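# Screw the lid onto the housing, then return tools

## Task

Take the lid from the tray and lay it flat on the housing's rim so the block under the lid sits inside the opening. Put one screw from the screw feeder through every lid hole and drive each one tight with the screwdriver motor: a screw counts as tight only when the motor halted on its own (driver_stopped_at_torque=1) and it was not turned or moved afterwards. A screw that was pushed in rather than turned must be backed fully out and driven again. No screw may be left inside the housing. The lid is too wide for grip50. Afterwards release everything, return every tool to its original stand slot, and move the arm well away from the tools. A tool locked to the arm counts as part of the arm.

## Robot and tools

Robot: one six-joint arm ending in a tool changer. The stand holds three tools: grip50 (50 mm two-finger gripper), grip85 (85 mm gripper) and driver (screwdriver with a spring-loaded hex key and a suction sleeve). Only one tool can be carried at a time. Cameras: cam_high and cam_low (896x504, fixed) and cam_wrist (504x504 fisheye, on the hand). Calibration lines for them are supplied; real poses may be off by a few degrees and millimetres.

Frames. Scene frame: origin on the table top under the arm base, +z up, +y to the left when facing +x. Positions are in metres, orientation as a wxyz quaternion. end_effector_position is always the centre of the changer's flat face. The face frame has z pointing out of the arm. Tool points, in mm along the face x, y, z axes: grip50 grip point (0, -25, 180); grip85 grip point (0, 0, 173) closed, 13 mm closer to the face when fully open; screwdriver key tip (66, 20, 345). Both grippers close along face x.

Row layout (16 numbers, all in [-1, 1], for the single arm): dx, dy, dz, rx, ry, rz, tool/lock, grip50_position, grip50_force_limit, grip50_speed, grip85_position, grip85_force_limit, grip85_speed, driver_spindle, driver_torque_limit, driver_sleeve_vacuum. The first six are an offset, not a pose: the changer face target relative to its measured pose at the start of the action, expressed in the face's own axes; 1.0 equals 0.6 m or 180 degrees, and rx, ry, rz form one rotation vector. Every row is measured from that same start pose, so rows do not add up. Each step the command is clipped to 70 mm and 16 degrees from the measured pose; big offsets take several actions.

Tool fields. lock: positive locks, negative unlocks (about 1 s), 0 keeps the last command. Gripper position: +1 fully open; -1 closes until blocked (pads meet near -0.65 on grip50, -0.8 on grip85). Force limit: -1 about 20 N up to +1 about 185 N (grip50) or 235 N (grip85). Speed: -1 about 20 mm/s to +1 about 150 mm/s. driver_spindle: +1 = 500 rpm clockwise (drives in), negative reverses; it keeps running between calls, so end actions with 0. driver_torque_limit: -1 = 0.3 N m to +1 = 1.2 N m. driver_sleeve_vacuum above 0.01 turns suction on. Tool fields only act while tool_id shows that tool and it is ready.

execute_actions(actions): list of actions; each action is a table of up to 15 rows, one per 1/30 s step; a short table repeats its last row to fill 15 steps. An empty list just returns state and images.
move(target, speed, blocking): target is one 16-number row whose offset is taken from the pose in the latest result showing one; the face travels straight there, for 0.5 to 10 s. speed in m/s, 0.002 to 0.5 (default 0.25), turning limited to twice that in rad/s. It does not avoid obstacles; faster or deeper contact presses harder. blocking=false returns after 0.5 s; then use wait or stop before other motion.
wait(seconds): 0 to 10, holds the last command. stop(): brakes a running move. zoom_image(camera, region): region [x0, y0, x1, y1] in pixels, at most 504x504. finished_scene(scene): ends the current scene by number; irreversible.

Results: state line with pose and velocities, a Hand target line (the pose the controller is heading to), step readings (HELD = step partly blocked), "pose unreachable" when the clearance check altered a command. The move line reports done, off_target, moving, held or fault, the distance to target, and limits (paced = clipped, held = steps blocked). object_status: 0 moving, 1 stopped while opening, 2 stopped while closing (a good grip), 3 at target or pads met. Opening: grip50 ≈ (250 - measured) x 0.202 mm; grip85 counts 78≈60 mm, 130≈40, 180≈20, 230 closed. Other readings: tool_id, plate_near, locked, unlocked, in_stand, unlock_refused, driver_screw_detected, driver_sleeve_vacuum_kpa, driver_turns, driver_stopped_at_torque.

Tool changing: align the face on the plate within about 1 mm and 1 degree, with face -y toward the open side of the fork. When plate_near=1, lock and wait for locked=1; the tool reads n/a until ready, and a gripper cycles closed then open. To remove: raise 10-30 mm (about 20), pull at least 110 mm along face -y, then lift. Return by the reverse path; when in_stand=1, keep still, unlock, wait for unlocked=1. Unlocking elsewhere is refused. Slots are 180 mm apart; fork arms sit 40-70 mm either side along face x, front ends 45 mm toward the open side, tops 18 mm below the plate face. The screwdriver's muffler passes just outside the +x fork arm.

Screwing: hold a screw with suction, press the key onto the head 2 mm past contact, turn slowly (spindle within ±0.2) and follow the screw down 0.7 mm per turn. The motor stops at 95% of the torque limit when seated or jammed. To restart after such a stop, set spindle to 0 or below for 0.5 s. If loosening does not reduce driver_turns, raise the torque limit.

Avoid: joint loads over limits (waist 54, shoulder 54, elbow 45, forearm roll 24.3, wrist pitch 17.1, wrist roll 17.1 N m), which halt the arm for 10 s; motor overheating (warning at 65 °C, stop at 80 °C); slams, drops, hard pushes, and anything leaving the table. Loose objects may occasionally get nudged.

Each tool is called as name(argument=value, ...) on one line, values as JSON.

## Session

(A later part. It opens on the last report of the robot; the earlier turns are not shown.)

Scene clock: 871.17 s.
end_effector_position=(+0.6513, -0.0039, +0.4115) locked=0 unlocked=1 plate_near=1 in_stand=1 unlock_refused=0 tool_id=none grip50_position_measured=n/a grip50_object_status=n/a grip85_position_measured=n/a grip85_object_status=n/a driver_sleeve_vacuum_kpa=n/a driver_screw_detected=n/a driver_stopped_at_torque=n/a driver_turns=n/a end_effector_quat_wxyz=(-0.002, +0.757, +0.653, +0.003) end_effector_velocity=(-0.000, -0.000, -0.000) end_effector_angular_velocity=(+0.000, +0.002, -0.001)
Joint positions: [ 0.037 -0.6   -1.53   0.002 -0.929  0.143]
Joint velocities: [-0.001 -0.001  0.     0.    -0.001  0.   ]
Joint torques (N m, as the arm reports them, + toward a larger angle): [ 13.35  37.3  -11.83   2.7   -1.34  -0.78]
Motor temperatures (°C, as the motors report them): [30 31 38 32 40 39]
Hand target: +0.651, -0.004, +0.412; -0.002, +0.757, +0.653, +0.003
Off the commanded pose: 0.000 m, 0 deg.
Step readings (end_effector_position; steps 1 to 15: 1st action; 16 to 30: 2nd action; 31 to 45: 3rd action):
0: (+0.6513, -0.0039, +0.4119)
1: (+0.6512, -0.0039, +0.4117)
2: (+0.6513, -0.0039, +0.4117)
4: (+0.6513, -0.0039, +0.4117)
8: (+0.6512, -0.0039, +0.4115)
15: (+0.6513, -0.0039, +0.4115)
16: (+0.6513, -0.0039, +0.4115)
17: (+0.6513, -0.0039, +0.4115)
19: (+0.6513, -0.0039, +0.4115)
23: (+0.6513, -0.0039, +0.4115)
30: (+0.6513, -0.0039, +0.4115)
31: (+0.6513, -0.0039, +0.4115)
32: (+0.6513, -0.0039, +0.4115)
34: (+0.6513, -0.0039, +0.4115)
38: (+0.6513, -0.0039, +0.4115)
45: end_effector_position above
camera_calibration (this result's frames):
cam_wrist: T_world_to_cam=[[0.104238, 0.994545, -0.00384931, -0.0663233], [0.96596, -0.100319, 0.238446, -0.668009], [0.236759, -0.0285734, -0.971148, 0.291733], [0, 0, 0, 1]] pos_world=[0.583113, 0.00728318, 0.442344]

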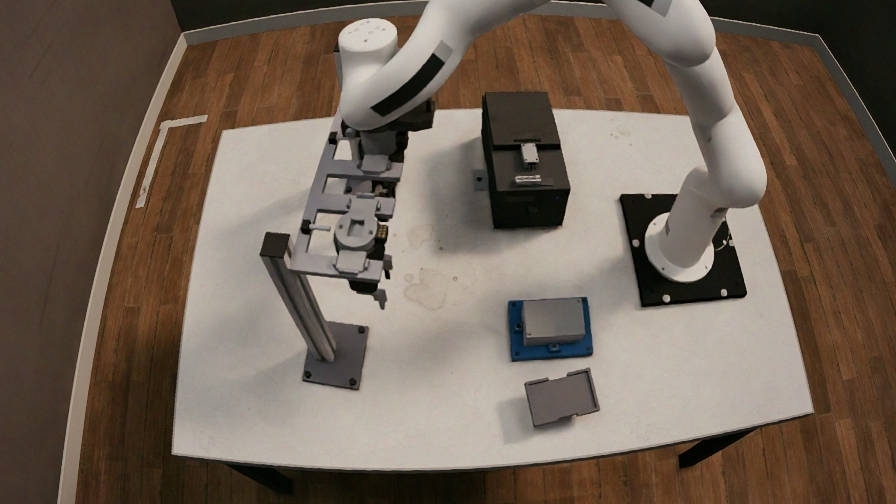

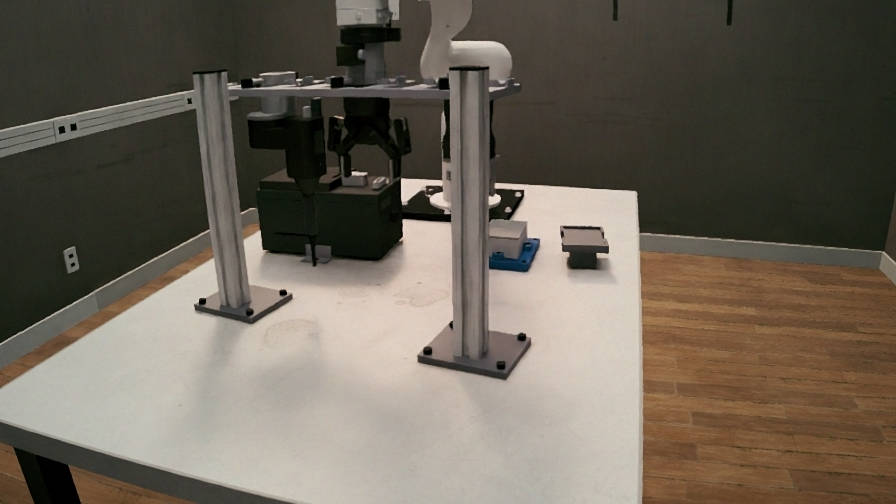

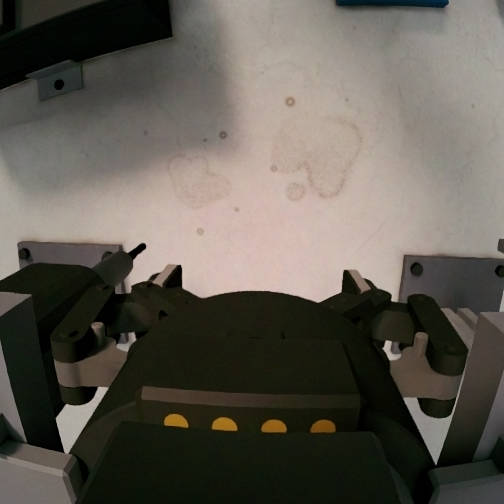

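move(target=[0,0,-0.04,0,0,0,0,0,0,0,0,0,0,0,0,0], speed=0.05)

move(target=[-0.3,0,0,0,0,0,0,0,0,0,0,0,0,0,0,0], speed=0.2)

move(target=[0,0,0.016,0,0,0,0,0,0,0,0,0,0,0,0,0], speed=0.03)

Scene clock: 888.93 s.
end_effector_position=(+0.6512, -0.0040, +0.4353) locked=0 unlocked=1 plate_near=0 in_stand=0 unlock_refused=0 tool_id=none grip50_position_measured=n/a grip50_object_status=n/a grip85_position_measured=n/a grip85_object_status=n/a driver_sleeve_vacuum_kpa=n/a driver_screw_detected=n/a driver_stopped_at_torque=n/a driver_turns=n/a end_effector_quat_wxyz=(-0.003, +0.757, +0.653, +0.003) end_effector_velocity=(-0.000, -0.000, +0.000) end_effector_angular_velocity=(-0.000, +0.002, -0.001)
Joint positions: [ 0.037 -0.582 -1.558  0.002 -0.975  0.143]
Joint velocities: [-0.001 -0.    -0.002 -0.    -0.003  0.   ]
Joint torques (N m, as the arm reports them, + toward a larger angle): [ -1.48  47.85 -17.68   0.32  -0.21  -0.27]
Motor temperatures (°C, as the motors report them): [30 31 37 32 40 39]
Hand target: +0.651, -0.004, +0.436; -0.002, +0.757, +0.653, +0.003
Off the commanded pose: 0.000 m, 0 deg.
move: done
camera_calibration (this result's frames):
cam_wrist: T_world_to_cam=[[0.104086, 0.994561, -0.00382094, -0.0660427], [0.966049, -0.100187, 0.238141, -0.673551], [0.236463, -0.0284784, -0.971223, 0.315089], [0, 0, 0, 1]] pos_world=[0.58305, 0.00717566, 0.46617]

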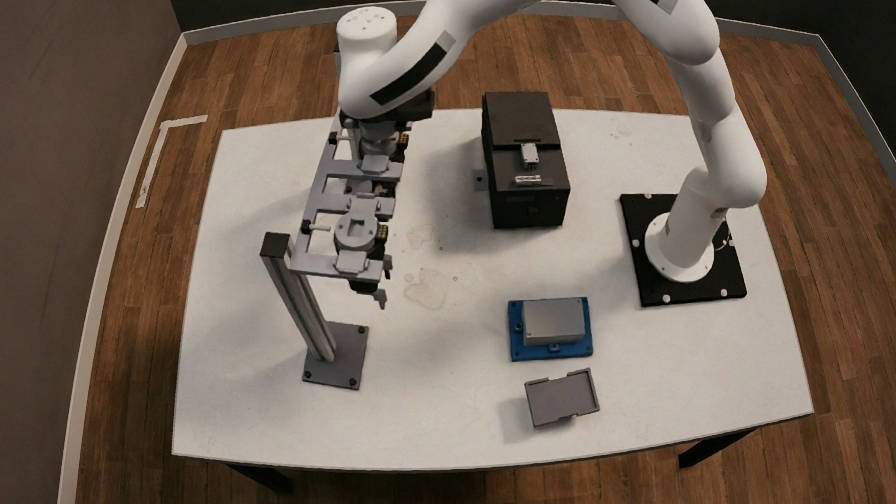

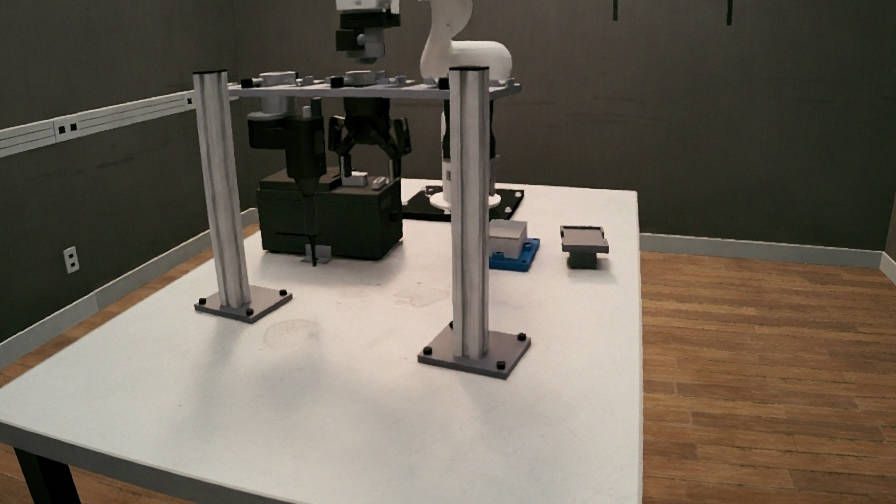

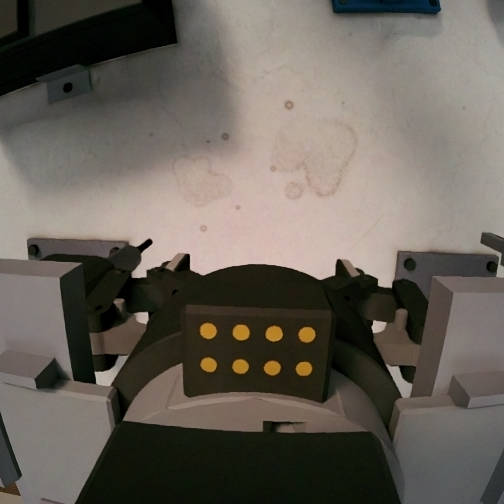

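Scene clock: 890.27 s.
end_effector_position=(+0.6246, -0.1817, +0.4342) locked=0 unlocked=1 plate_near=0 in_stand=0 unlock_refused=0 tool_id=none grip50_position_measured=n/a grip50_object_status=n/a grip85_position_measured=n/a grip85_object_status=n/a driver_sleeve_vacuum_kpa=n/a driver_screw_detected=n/a driver_stopped_at_torque=n/a driver_turns=n/a end_effector_quat_wxyz=(-0.002, +0.757, +0.653, +0.003) end_effector_velocity=(+0.000, -0.001, -0.000) end_effector_angular_velocity=(-0.000, -0.000, +0.000)
Joint positions: [-0.24  -0.579 -1.553  0.002 -0.973 -0.134]
Joint velocities: [-0.002 -0.001 -0.001 -0.    -0.    -0.002]
Joint torques (N m, as the arm reports them, + toward a larger angle): [ -2.35  47.45 -17.5    0.47  -0.02  -0.33]
Motor temperatures (°C, as the motors report them): [30 31 37 32 40 39]
Hand target: +0.625, -0.182, +0.434; -0.002, +0.757, +0.653, +0.003
Off the commanded pose: 0.000 m, 0 deg.
move: done
camera_calibration (this result's frames):
cam_wrist: T_world_to_cam=[[0.103805, 0.994589, -0.0042111, 0.11382], [0.966001, -0.0998112, 0.238497, -0.665454], [0.236786, -0.028825, -0.971134, 0.314863], [0, 0, 0, 1]] pos_world=[0.556459, -0.170548, 0.464962]

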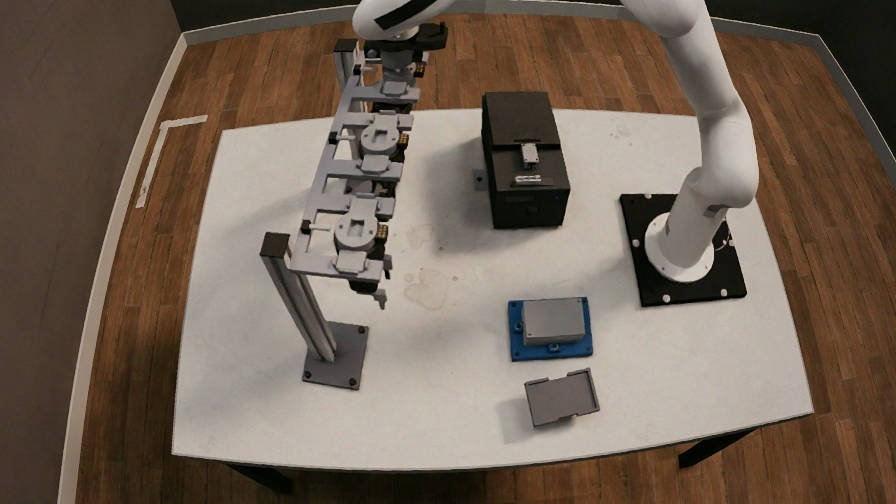

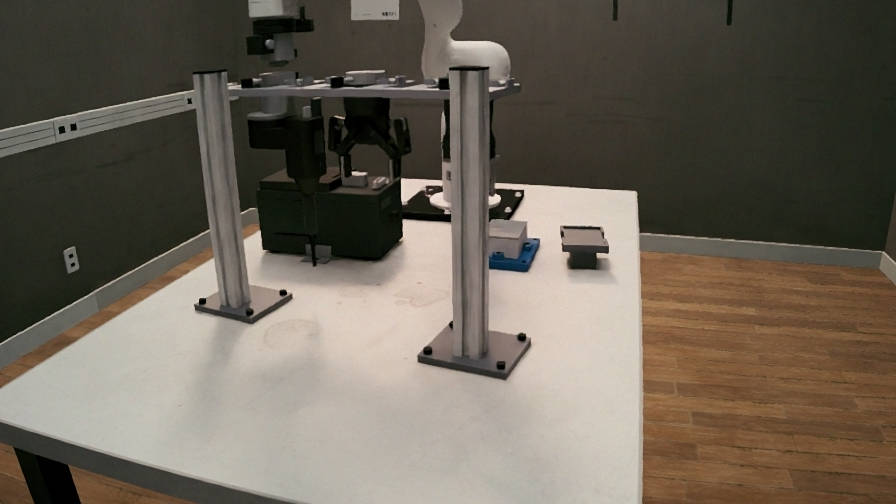

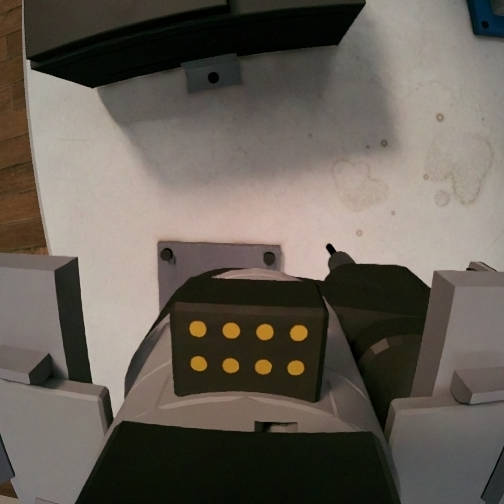

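Scene clock: 891.00 s.
end_effector_position=(+0.6246, -0.1817, +0.4246) locked=0 unlocked=1 plate_near=0 in_stand=0 unlock_refused=0 tool_id=none grip50_position_measured=n/a grip50_object_status=n/a grip85_position_measured=n/a grip85_object_status=n/a driver_sleeve_vacuum_kpa=n/a driver_screw_detected=n/a driver_stopped_at_torque=n/a driver_turns=n/a end_effector_quat_wxyz=(-0.002, +0.757, +0.653, +0.003) end_effector_velocity=(+0.000, +0.000, -0.001) end_effector_angular_velocity=(+0.000, -0.001, -0.000)
Joint positions: [-0.24  -0.586 -1.541  0.002 -0.955 -0.134]
Joint velocities: [ 0.001 -0.     0.001  0.     0.002  0.001]
Joint torques (N m, as the arm reports them, + toward a larger angle): [ -2.07  48.22 -17.88   0.17  -0.15  -0.24]
Motor temperatures (°C, as the motors report them): [30 31 37 32 40 39]
Hand target: +0.625, -0.182, +0.425; -0.002, +0.757, +0.653, +0.003
Off the commanded pose: 0.000 m, 0 deg.
move: done
camera_calibration (this result's frames):
cam_wrist: T_world_to_cam=[[0.103826, 0.994587, -0.00422917, 0.113712], [0.965998, -0.0998272, 0.238499, -0.663186], [0.236785, -0.0288477, -0.971134, 0.305599], [0, 0, 0, 1]] pos_world=[0.556469, -0.170484, 0.455427]

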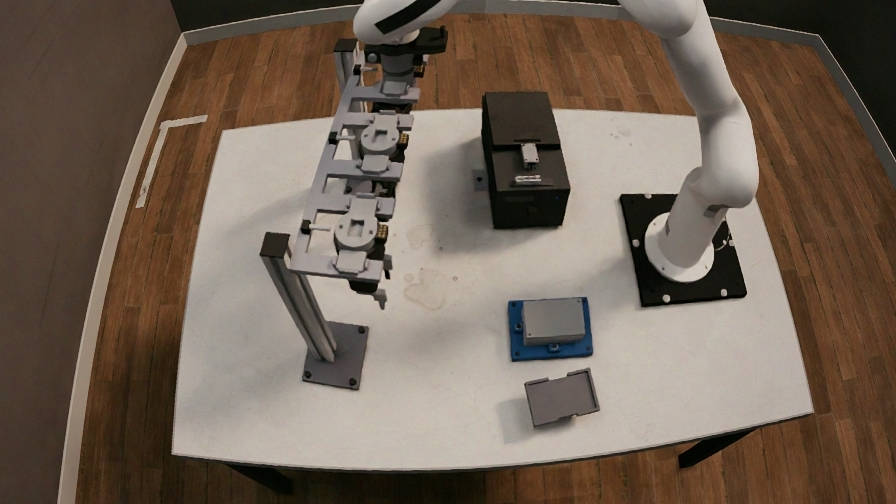

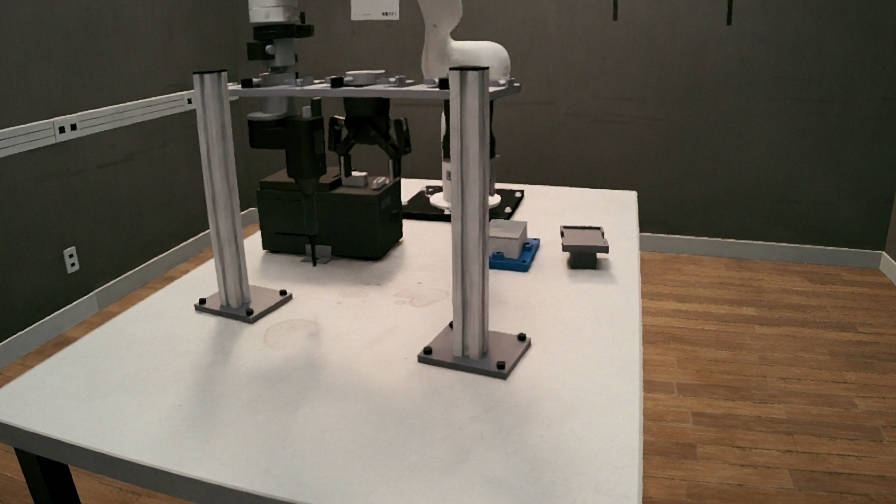

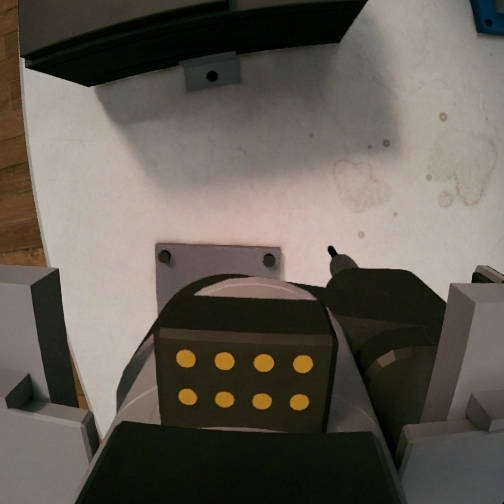

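execute_actions(actions=[[[-0.0012,-0.0025,0,0,0,0,0,0,0,0,0,0,0,0,0,0]],[[0,0,0.005,0,0,0,0,0,0,0,0,0,0,0,0,0]],[[0,0,0.004,0,0,0,0,0,0,0,0,0,0,0,0,0]]])

Scene clock: 912.10 s.
end_effector_position=(+0.6231, -0.1821, +0.4193) locked=0 unlocked=1 plate_near=0 in_stand=0 unlock_refused=0 tool_id=none grip50_position_measured=n/a grip50_object_status=n/a grip85_position_measured=n/a grip85_object_status=n/a driver_sleeve_vacuum_kpa=n/a driver_screw_detected=n/a driver_stopped_at_torque=n/a driver_turns=n/a end_effector_quat_wxyz=(-0.002, +0.757, +0.653, +0.003) end_effector_velocity=(-0.000, +0.000, -0.000) end_effector_angular_velocity=(+0.000, +0.001, -0.000)
Joint positions: [-0.241 -0.586 -1.529  0.002 -0.943 -0.136]
Joint velocities: [-0.     0.     0.002  0.     0.001  0.   ]
Joint torques (N m, as the arm reports them, + toward a larger angle): [ -1.79  48.25 -17.29   0.67   0.    -0.28]
Motor temperatures (°C, as the motors report them): [30 31 38 32 40 39]
Hand target: +0.623, -0.182, +0.419; -0.002, +0.757, +0.653, +0.003
Off the commanded pose: 0.000 m, 0 deg.
Step readings (end_effector_position; steps 1 to 15: 1st action; 16 to 30: 2nd action; 31 to 45: 3rd action):
0: (+0.6246, -0.1817, +0.4246)
1: (+0.6246, -0.1817, +0.4246)
2: (+0.6244, -0.1817, +0.4245)
4: (+0.6236, -0.1820, +0.4246)
8: (+0.6231, -0.1821, +0.4246)
15: (+0.6231, -0.1821, +0.4246)
16: (+0.6231, -0.1821, +0.4246)
17: (+0.6231, -0.1822, +0.4243)
19: (+0.6231, -0.1821, +0.4227)
23: (+0.6230, -0.1821, +0.4216)
30: (+0.6231, -0.1821, +0.4216)
31: (+0.6231, -0.1821, +0.4216)
32: (+0.6231, -0.1821, +0.4214)
34: (+0.6231, -0.1821, +0.4201)
38: (+0.6230, -0.1821, +0.4193)
45: end_effector_position above
camera_calibration (this result's frames):
cam_wrist: T_world_to_cam=[[0.103839, 0.994585, -0.00425486, 0.114308], [0.96598, -0.0998322, 0.23857, -0.660456], [0.236853, -0.0288831, -0.971116, 0.300697], [0, 0, 0, 1]] pos_world=[0.554897, -0.170939, 0.450063]

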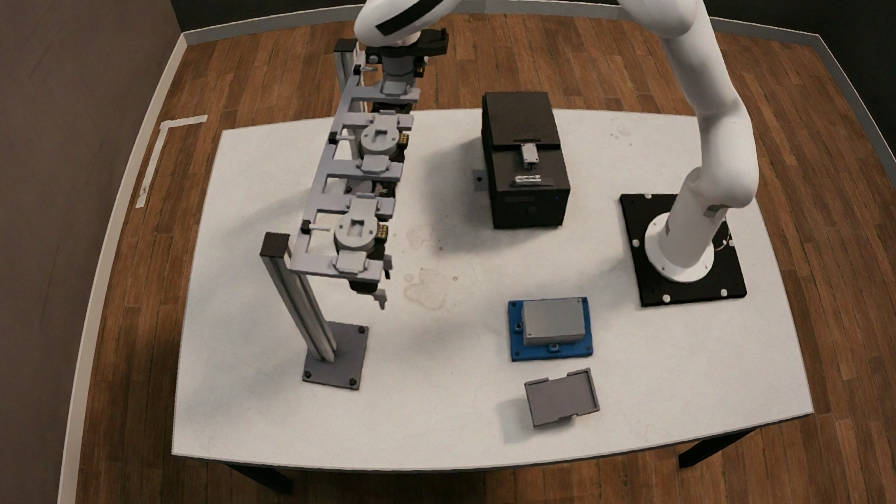

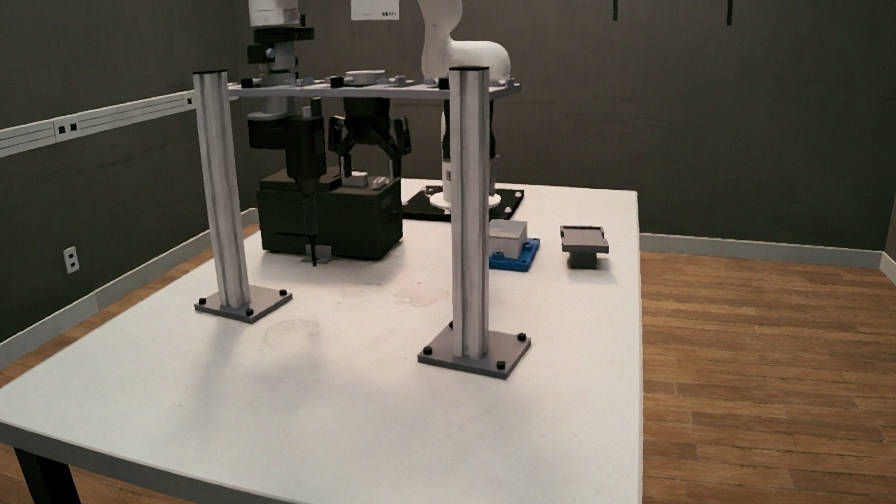

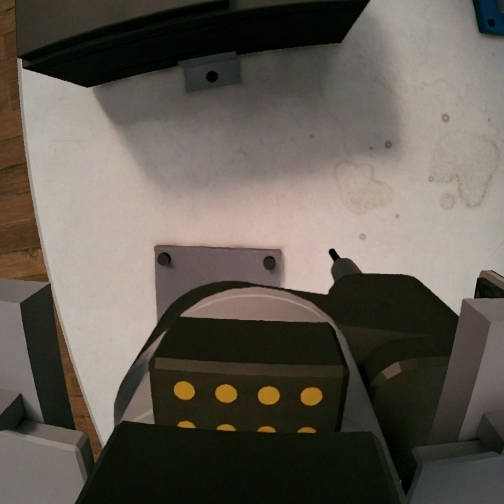

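In. Continue.

execute_actions(actions=[[[0,0,0.007,0,0,0,0,0,0,0,0,0,0,0,0,0]],[[0,0,0.006,0,0,0,0,0,0,0,0,0,0,0,0,0]],[[0,0,0.002,0,0,0,0,0,0,0,0,0,0,0,0,0]]])

Scene clock: 916.97 s.
end_effector_position=(+0.6232, -0.1822, +0.4114) locked=0 unlocked=1 plate_near=1 in_stand=1 unlock_refused=0 tool_id=none grip50_position_measured=n/a grip50_object_status=n/a grip85_position_measured=n/a grip85_object_status=n/a driver_sleeve_vacuum_kpa=n/a driver_screw_detected=n/a driver_stopped_at_torque=n/a driver_turns=n/a end_effector_quat_wxyz=(-0.002, +0.757, +0.653, +0.004) end_effector_velocity=(+0.001, +0.000, -0.000) end_effector_angular_velocity=(+0.000, -0.003, -0.001)
Joint positions: [-0.241 -0.592 -1.52   0.002 -0.926 -0.135]
Joint velocities: [ 0.    -0.001 -0.     0.001  0.003 -0.   ]
Joint torques (N m, as the arm reports them, + toward a larger angle): [  0.33  28.56 -10.93   0.58   0.86  -0.57]
Motor temperatures (°C, as the motors report them): [30 31 38 32 40 39]
Hand target: +0.623, -0.182, +0.411; -0.002, +0.757, +0.653, +0.004
Off the commanded pose: 0.001 m, 0 deg.
Step readings (end_effector_position; steps 1 to 15: 1st action; 16 to 30: 2nd action; 31 to 45: 3rd action):
0: (+0.6231, -0.1821, +0.4192)
1: (+0.6231, -0.1821, +0.4192)
2: (+0.6231, -0.1821, +0.4188)
4: (+0.6231, -0.1821, +0.4166)
8: (+0.6230, -0.1822, +0.4152)
15: (+0.6231, -0.1822, +0.4152)
16: (+0.6231, -0.1822, +0.4151)
17: (+0.6231, -0.1822, +0.4148)
19: (+0.6232, -0.1824, +0.4131)
23: (+0.6233, -0.1823, +0.4121)
30: (+0.6232, -0.1823, +0.4120)
31: (+0.6232, -0.1822, +0.4120)
32: (+0.6232, -0.1822, +0.4118)
34: (+0.6233, -0.1822, +0.4116)
38: (+0.6233, -0.1822, +0.4115)
45: end_effector_position above
camera_calibration (this result's frames):
cam_wrist: T_world_to_cam=[[0.104116, 0.994555, -0.00459216, 0.114281], [0.965602, -0.0999765, 0.240036, -0.659158], [0.23827, -0.0294257, -0.970753, 0.291881], [0, 0, 0, 1]] pos_world=[0.55504, -0.17097, 0.442091]

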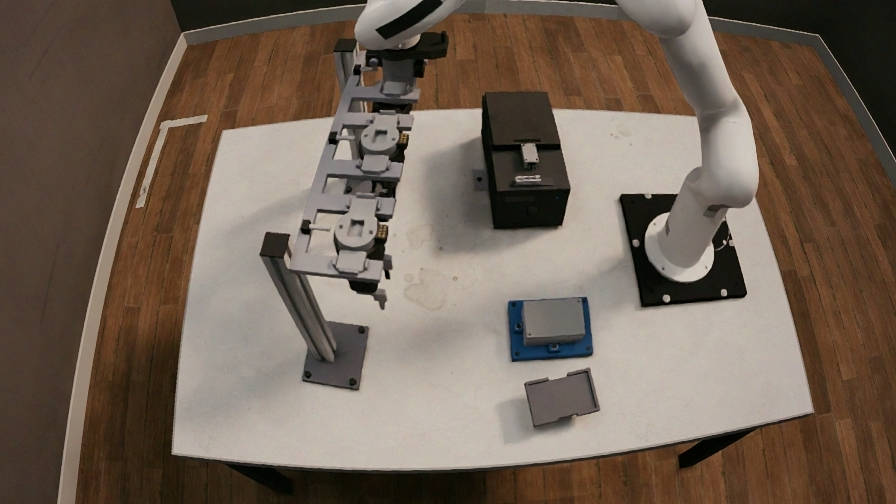

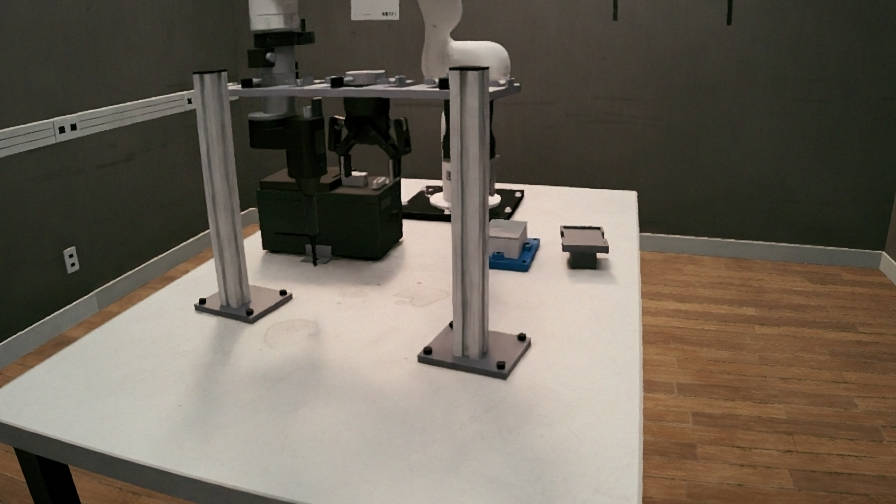

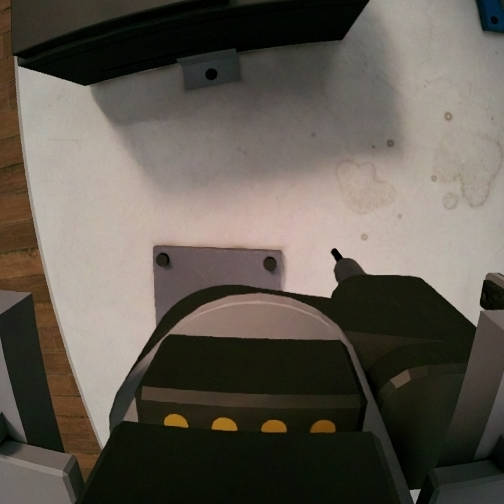

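execute_actions(actions=[[[0,0,0,0,0,0,1,0,0,0,0,0,0,0,0,-1]],[[0,0,0,0,0,0,1,0,0,0,0,0,0,0,0,-1]],[[0,0,0,0,0,0,1,0,0,0,0,0,0,0,0,-1]]])

Scene clock: 957.53 s.
end_effector_position=(+0.6234, -0.1824, +0.4119) locked=1 unlocked=0 plate_near=1 in_stand=1 unlock_refused=0 tool_id=driver grip50_position_measured=n/a grip50_object_status=n/a grip85_position_measured=n/a grip85_object_status=n/a driver_sleeve_vacuum_kpa=n/a driver_screw_detected=n/a driver_stopped_at_torque=n/a driver_turns=n/a end_effector_quat_wxyz=(-0.001, +0.757, +0.653, +0.004) end_effector_velocity=(+0.000, +0.000, -0.001) end_effector_angular_velocity=(-0.000, -0.001, -0.000)
Joint positions: [-0.242 -0.592 -1.521  0.002 -0.925 -0.135]
Joint velocities: [ 0.    -0.001  0.     0.     0.002  0.   ]
Joint torques (N m, as the arm reports them, + toward a larger angle): [ -2.34  40.31 -15.38   2.56   0.5   -0.64]
Motor temperatures (°C, as the motors report them): [30 31 37 32 40 39]
Hand target: +0.623, -0.182, +0.412; -0.001, +0.757, +0.653, +0.004
Off the commanded pose: 0.000 m, 0 deg.
Step readings (end_effector_position; steps 1 to 15: 1st action; 16 to 30: 2nd action; 31 to 45: 3rd action):
0: (+0.6232, -0.1822, +0.4111)
1: (+0.6232, -0.1822, +0.4111)
2: (+0.6232, -0.1822, +0.4111)
4: (+0.6232, -0.1822, +0.4112)
8: (+0.6232, -0.1822, +0.4112)
15: (+0.6232, -0.1822, +0.4112)
16: (+0.6232, -0.1822, +0.4112)
17: (+0.6232, -0.1822, +0.4112)
19: (+0.6232, -0.1822, +0.4112)
23: (+0.6232, -0.1823, +0.4113)
30: (+0.6234, -0.1824, +0.4118)
31: (+0.6234, -0.1824, +0.4118)
32: (+0.6234, -0.1824, +0.4119)
34: (+0.6234, -0.1824, +0.4119)
38: (+0.6234, -0.1824, +0.4119)
45: end_effector_position above
camera_calibration (this result's frames):
cam_wrist: T_world_to_cam=[[0.104339, 0.994531, -0.00473354, 0.114383], [0.965258, -0.100119, 0.241357, -0.65977], [0.239563, -0.029752, -0.970425, 0.291293], [0, 0, 0, 1]] pos_world=[0.555131, -0.171146, 0.44246]

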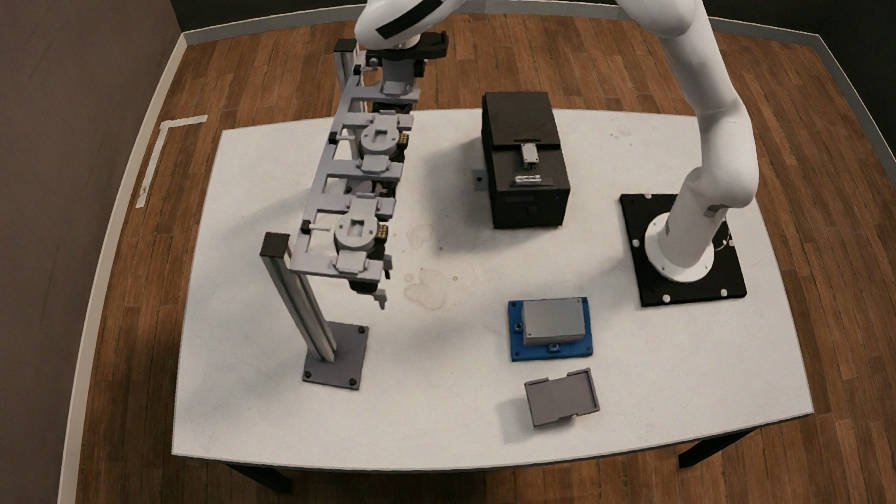

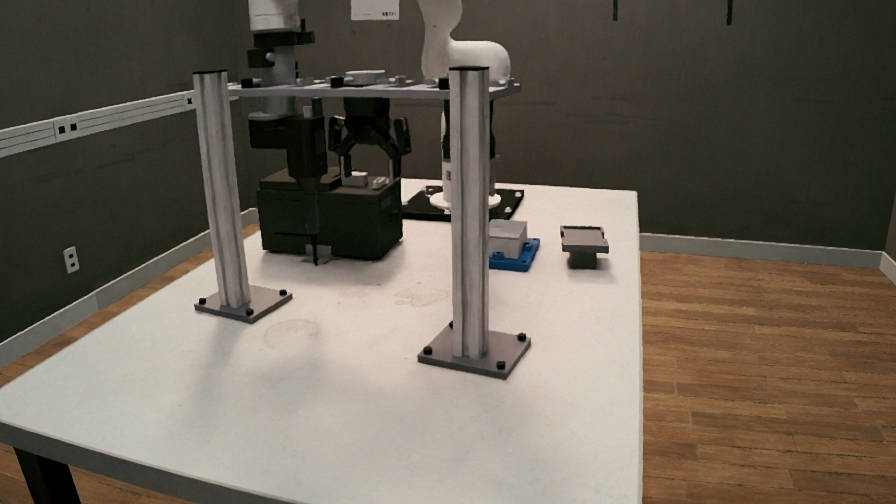

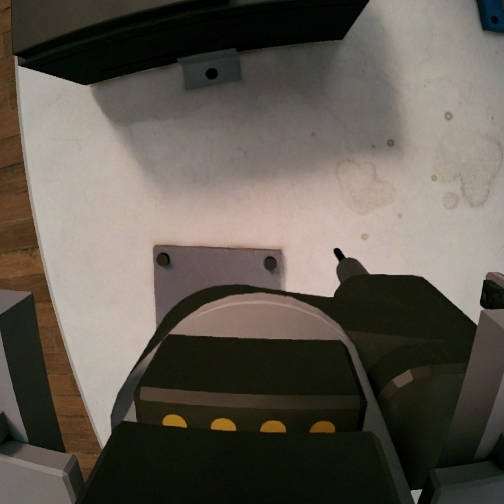

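execute_actions(actions=[[[0,0,-0.033,0,0,0,0,0,0,0,0,0,0,0,0,-1]],[[0,0,0,0,0,0,0,0,0,0,0,0,0,0,0,-1]]])

move(target=[0,-0.22,0,0,0,0,0,0,0,0,0,0,0,0,0,-1], speed=0.08)

Scene clock: 988.80 s.
end_effector_position=(+0.6231, -0.1824, +0.4308) locked=1 unlocked=0 plate_near=1 in_stand=0 unlock_refused=0 tool_id=driver grip50_position_measured=n/a grip50_object_status=n/a grip85_position_measured=n/a grip85_object_status=n/a driver_sleeve_vacuum_kpa=0 driver_screw_detected=0 driver_stopped_at_torque=0 driver_turns=0.00 end_effector_quat_wxyz=(-0.002, +0.757, +0.653, +0.004) end_effector_velocity=(-0.000, -0.000, +0.000) end_effector_angular_velocity=(+0.000, +0.000, +0.000)
Joint positions: [-0.242 -0.577 -1.543  0.002 -0.964 -0.136]
Joint velocities: [-0.     0.    -0.    -0.    -0.001 -0.001]
Joint torques (N m, as the arm reports them, + toward a larger angle): [ -1.26  69.   -26.34   0.96   0.34  -0.24]
Motor temperatures (°C, as the motors report them): [30 31 37 33 39 39]
Hand target: +0.623, -0.182, +0.431; -0.002, +0.757, +0.653, +0.004
Off the commanded pose: 0.000 m, 0 deg.
Step readings (end_effector_position; steps 1 to 15: 1st action; 16 to 30: 2nd action):
0: (+0.6234, -0.1824, +0.4119)
1: (+0.6234, -0.1824, +0.4119)
2: (+0.6233, -0.1824, +0.4129)
4: (+0.6231, -0.1822, +0.4192)
8: (+0.6227, -0.1822, +0.4294)
15: (+0.6231, -0.1824, +0.4309)
16: (+0.6231, -0.1824, +0.4310)
17: (+0.6231, -0.1824, +0.4311)
19: (+0.6231, -0.1824, +0.4309)
23: (+0.6230, -0.1824, +0.4307)
30: end_effector_position above
camera_calibration (this result's frames):
cam_wrist: T_world_to_cam=[[0.104129, 0.994554, -0.00433066, 0.114496], [0.965717, -0.100066, 0.239536, -0.663535], [0.237798, -0.0291247, -0.970878, 0.311198], [0, 0, 0, 1]] pos_world=[0.554862, -0.171207, 0.461572]

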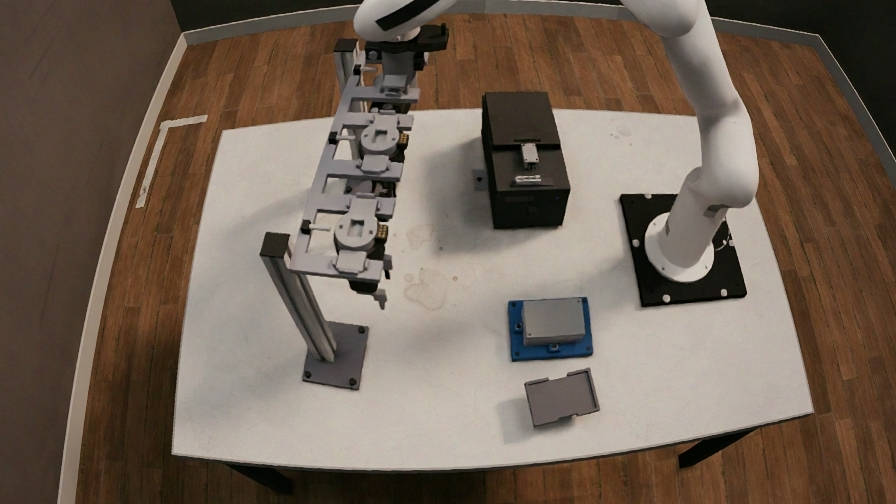

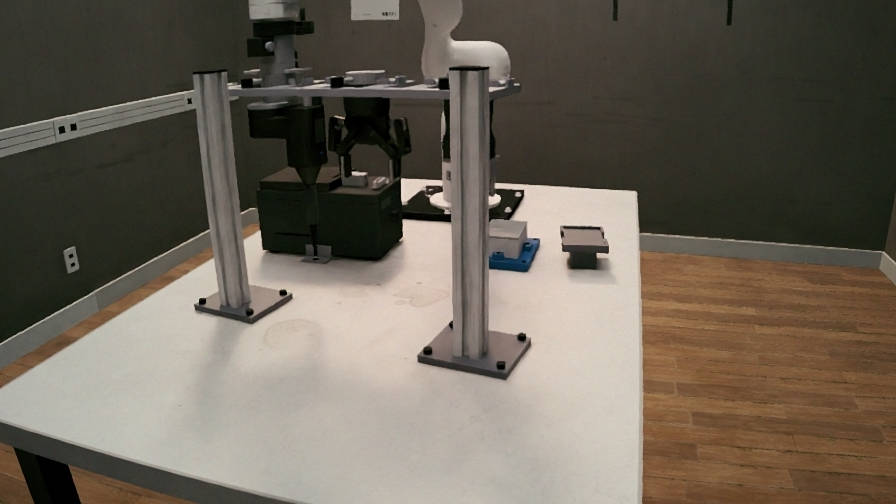

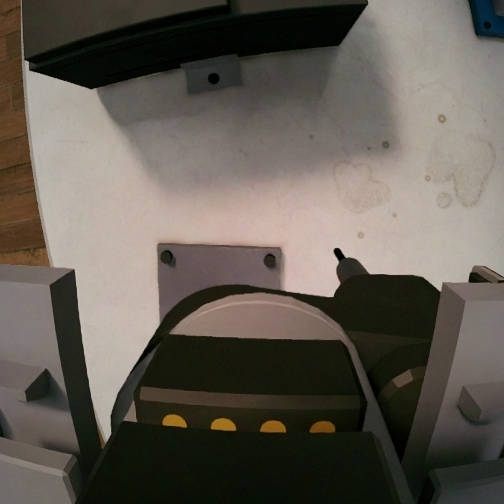

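Scene clock: 990.83 s.
end_effector_position=(+0.4927, -0.1629, +0.4308) locked=1 unlocked=0 plate_near=1 in_stand=0 unlock_refused=0 tool_id=driver grip50_position_measured=n/a grip50_object_status=n/a grip85_position_measured=n/a grip85_object_status=n/a driver_sleeve_vacuum_kpa=0 driver_screw_detected=0 driver_stopped_at_torque=0 driver_turns=0.00 end_effector_quat_wxyz=(-0.002, +0.757, +0.653, +0.004) end_effector_velocity=(-0.001, +0.001, -0.001) end_effector_angular_velocity=(+0.000, +0.000, +0.001)
Joint positions: [-0.275 -0.258 -1.106  0.002 -0.846 -0.169]
Joint velocities: [ 0.001  0.001  0.004 -0.     0.002 -0.   ]
Joint torques (N m, as the arm reports them, + toward a larger angle): [ -1.91  48.62 -25.11   0.56   0.25  -0.22]
Motor temperatures (°C, as the motors report them): [30 31 37 33 39 39]
Hand target: +0.493, -0.163, +0.431; -0.002, +0.757, +0.653, +0.003
Off the commanded pose: 0.000 m, 0 deg.
move: done
camera_calibration (this result's frames):
cam_wrist: T_world_to_cam=[[0.10431, 0.994534, -0.00458202, 0.108679], [0.965606, -0.10017, 0.239939, -0.535818], [0.238168, -0.0294524, -0.970777, 0.342415], [0, 0, 0, 1]] pos_world=[0.424501, -0.151673, 0.46147]

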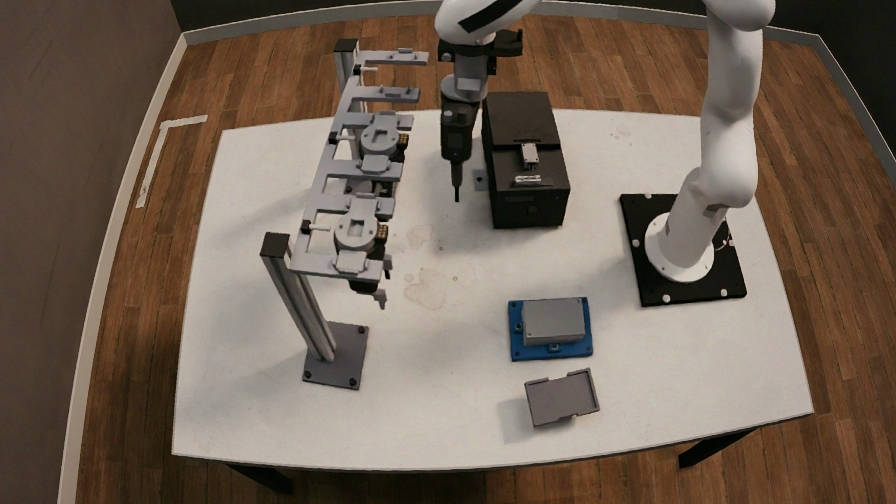

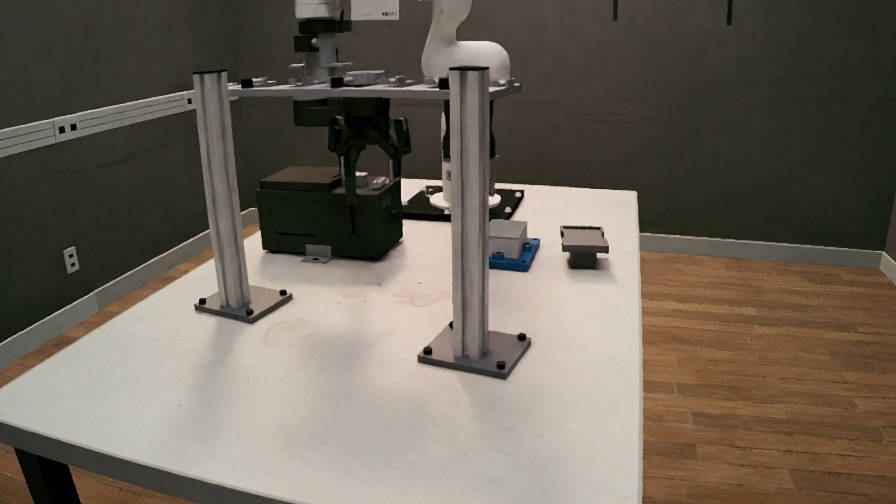

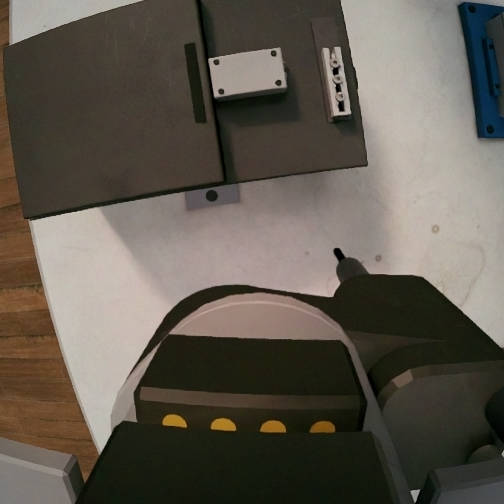

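move(target=[0,0,-0.2,0,0,0,0,0,0,0,0,0,0,0,0,-1], speed=0.2)

move(target=[-0.03,-0.235,0,0,0,0,0,0,0,0,0,0,0,0,0,-1], speed=0.2)

Scene clock: 1006.30 s.
end_effector_position=(+0.4924, -0.1636, +0.5501) locked=1 unlocked=0 plate_near=1 in_stand=0 unlock_refused=0 tool_id=driver grip50_position_measured=n/a grip50_object_status=n/a grip85_position_measured=n/a grip85_object_status=n/a driver_sleeve_vacuum_kpa=0 driver_screw_detected=0 driver_stopped_at_torque=0 driver_turns=0.00 end_effector_quat_wxyz=(-0.002, +0.757, +0.653, +0.003) end_effector_velocity=(+0.001, -0.000, +0.003) end_effector_angular_velocity=(-0.002, -0.004, +0.000)
Joint positions: [-0.275 -0.18  -1.287  0.002 -1.106 -0.169]
Joint velocities: [-0.     0.001 -0.006 -0.    -0.002 -0.   ]
Joint torques (N m, as the arm reports them, + toward a larger angle): [ -2.33  46.67 -26.89   1.03   0.1   -0.32]
Motor temperatures (°C, as the motors report them): [30 31 38 32 39 39]
Hand target: +0.492, -0.164, +0.551; -0.002, +0.757, +0.653, +0.004
Off the commanded pose: 0.001 m, 0 deg.
move: done
camera_calibration (this result's frames):
cam_wrist: T_world_to_cam=[[0.103918, 0.994577, -0.00413931, 0.109885], [0.965879, -0.0999254, 0.238943, -0.56375], [0.237233, -0.0288286, -0.971025, 0.459046], [0, 0, 0, 1]] pos_world=[0.424194, -0.152389, 0.580904]

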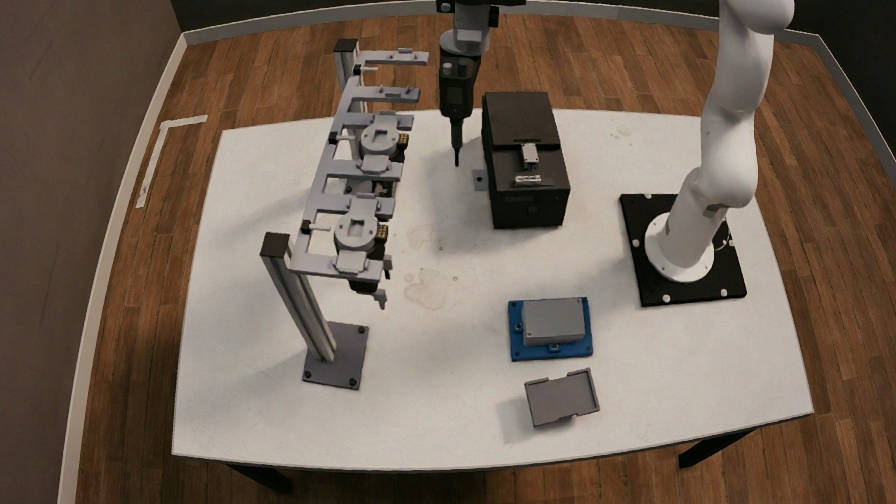

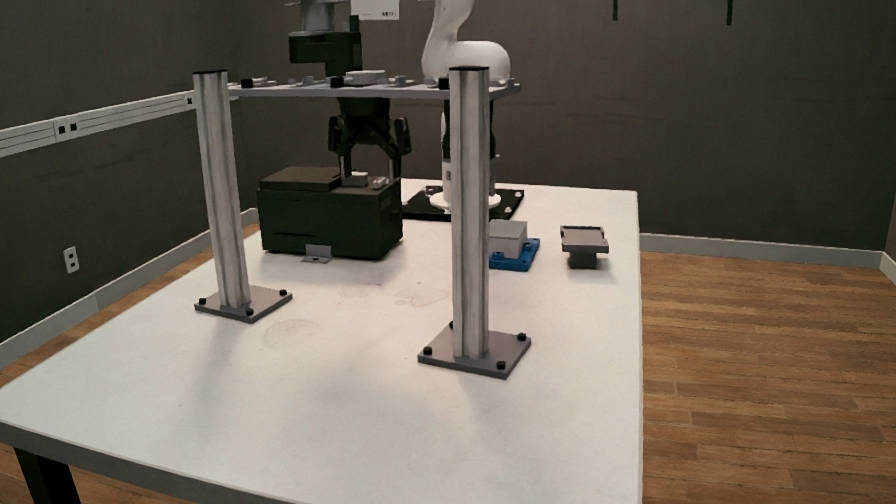

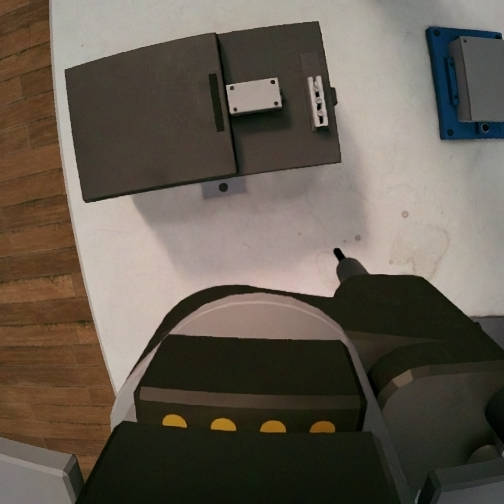

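Scene clock: 1007.47 s.
end_effector_position=(+0.3506, -0.1605, +0.5500) locked=1 unlocked=0 plate_near=1 in_stand=0 unlock_refused=0 tool_id=driver grip50_position_measured=n/a grip50_object_status=n/a grip85_position_measured=n/a grip85_object_status=n/a driver_sleeve_vacuum_kpa=0 driver_screw_detected=0 driver_stopped_at_torque=0 driver_turns=0.00 end_effector_quat_wxyz=(-0.002, +0.757, +0.653, +0.004) end_effector_velocity=(-0.002, -0.000, -0.001) end_effector_angular_velocity=(+0.001, +0.005, +0.000)
Joint positions: [-0.382  0.164 -0.94   0.002 -1.103 -0.276]
Joint velocities: [-0.002  0.002  0.003 -0.001 -0.005 -0.002]
Joint torques (N m, as the arm reports them, + toward a larger angle): [ -0.96  24.23 -26.75   0.84   0.16  -0.34]
Motor temperatures (°C, as the motors report them): [30 31 38 32 39 39]
Hand target: +0.350, -0.160, +0.550; -0.002, +0.757, +0.653, +0.003
Off the commanded pose: 0.000 m, 0 deg.
move: done
camera_calibration (this result's frames):
cam_wrist: T_world_to_cam=[[0.10392, 0.994576, -0.00444583, 0.121757], [0.965741, -0.0998368, 0.239536, -0.426751], [0.237793, -0.0291862, -0.970877, 0.492268], [0, 0, 0, 1]] pos_world=[0.282419, -0.149334, 0.580696]

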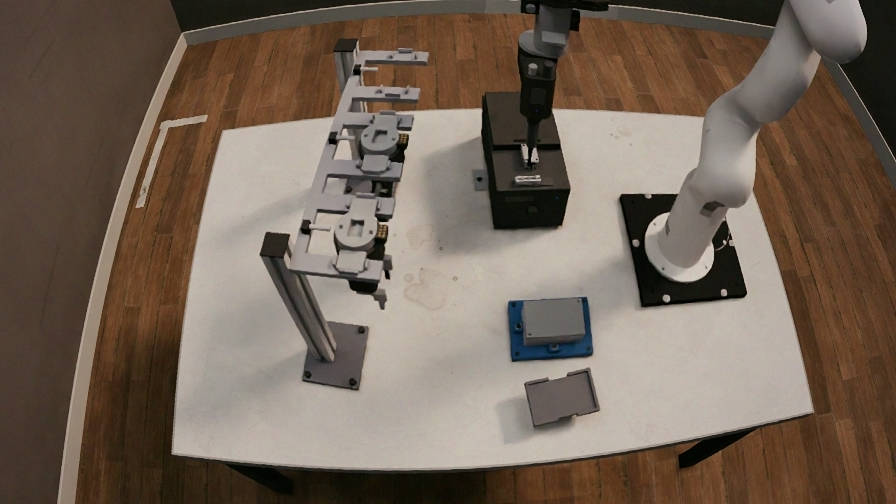

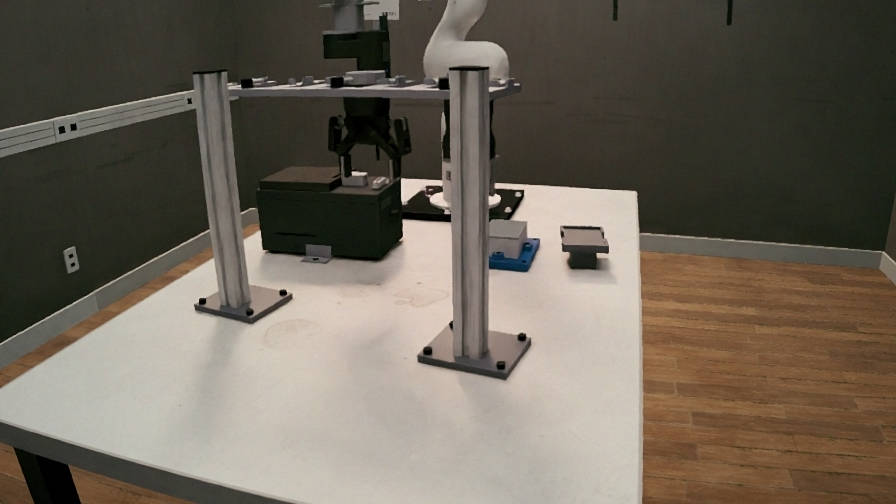

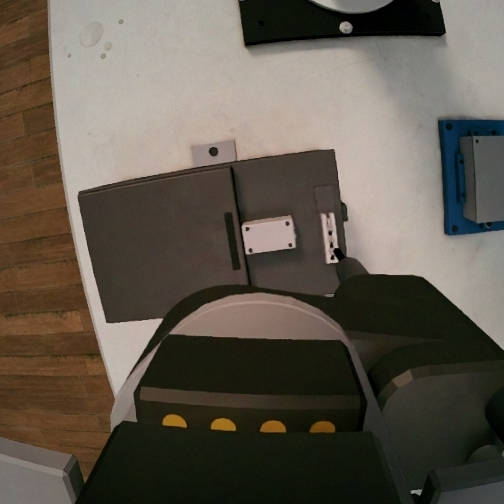

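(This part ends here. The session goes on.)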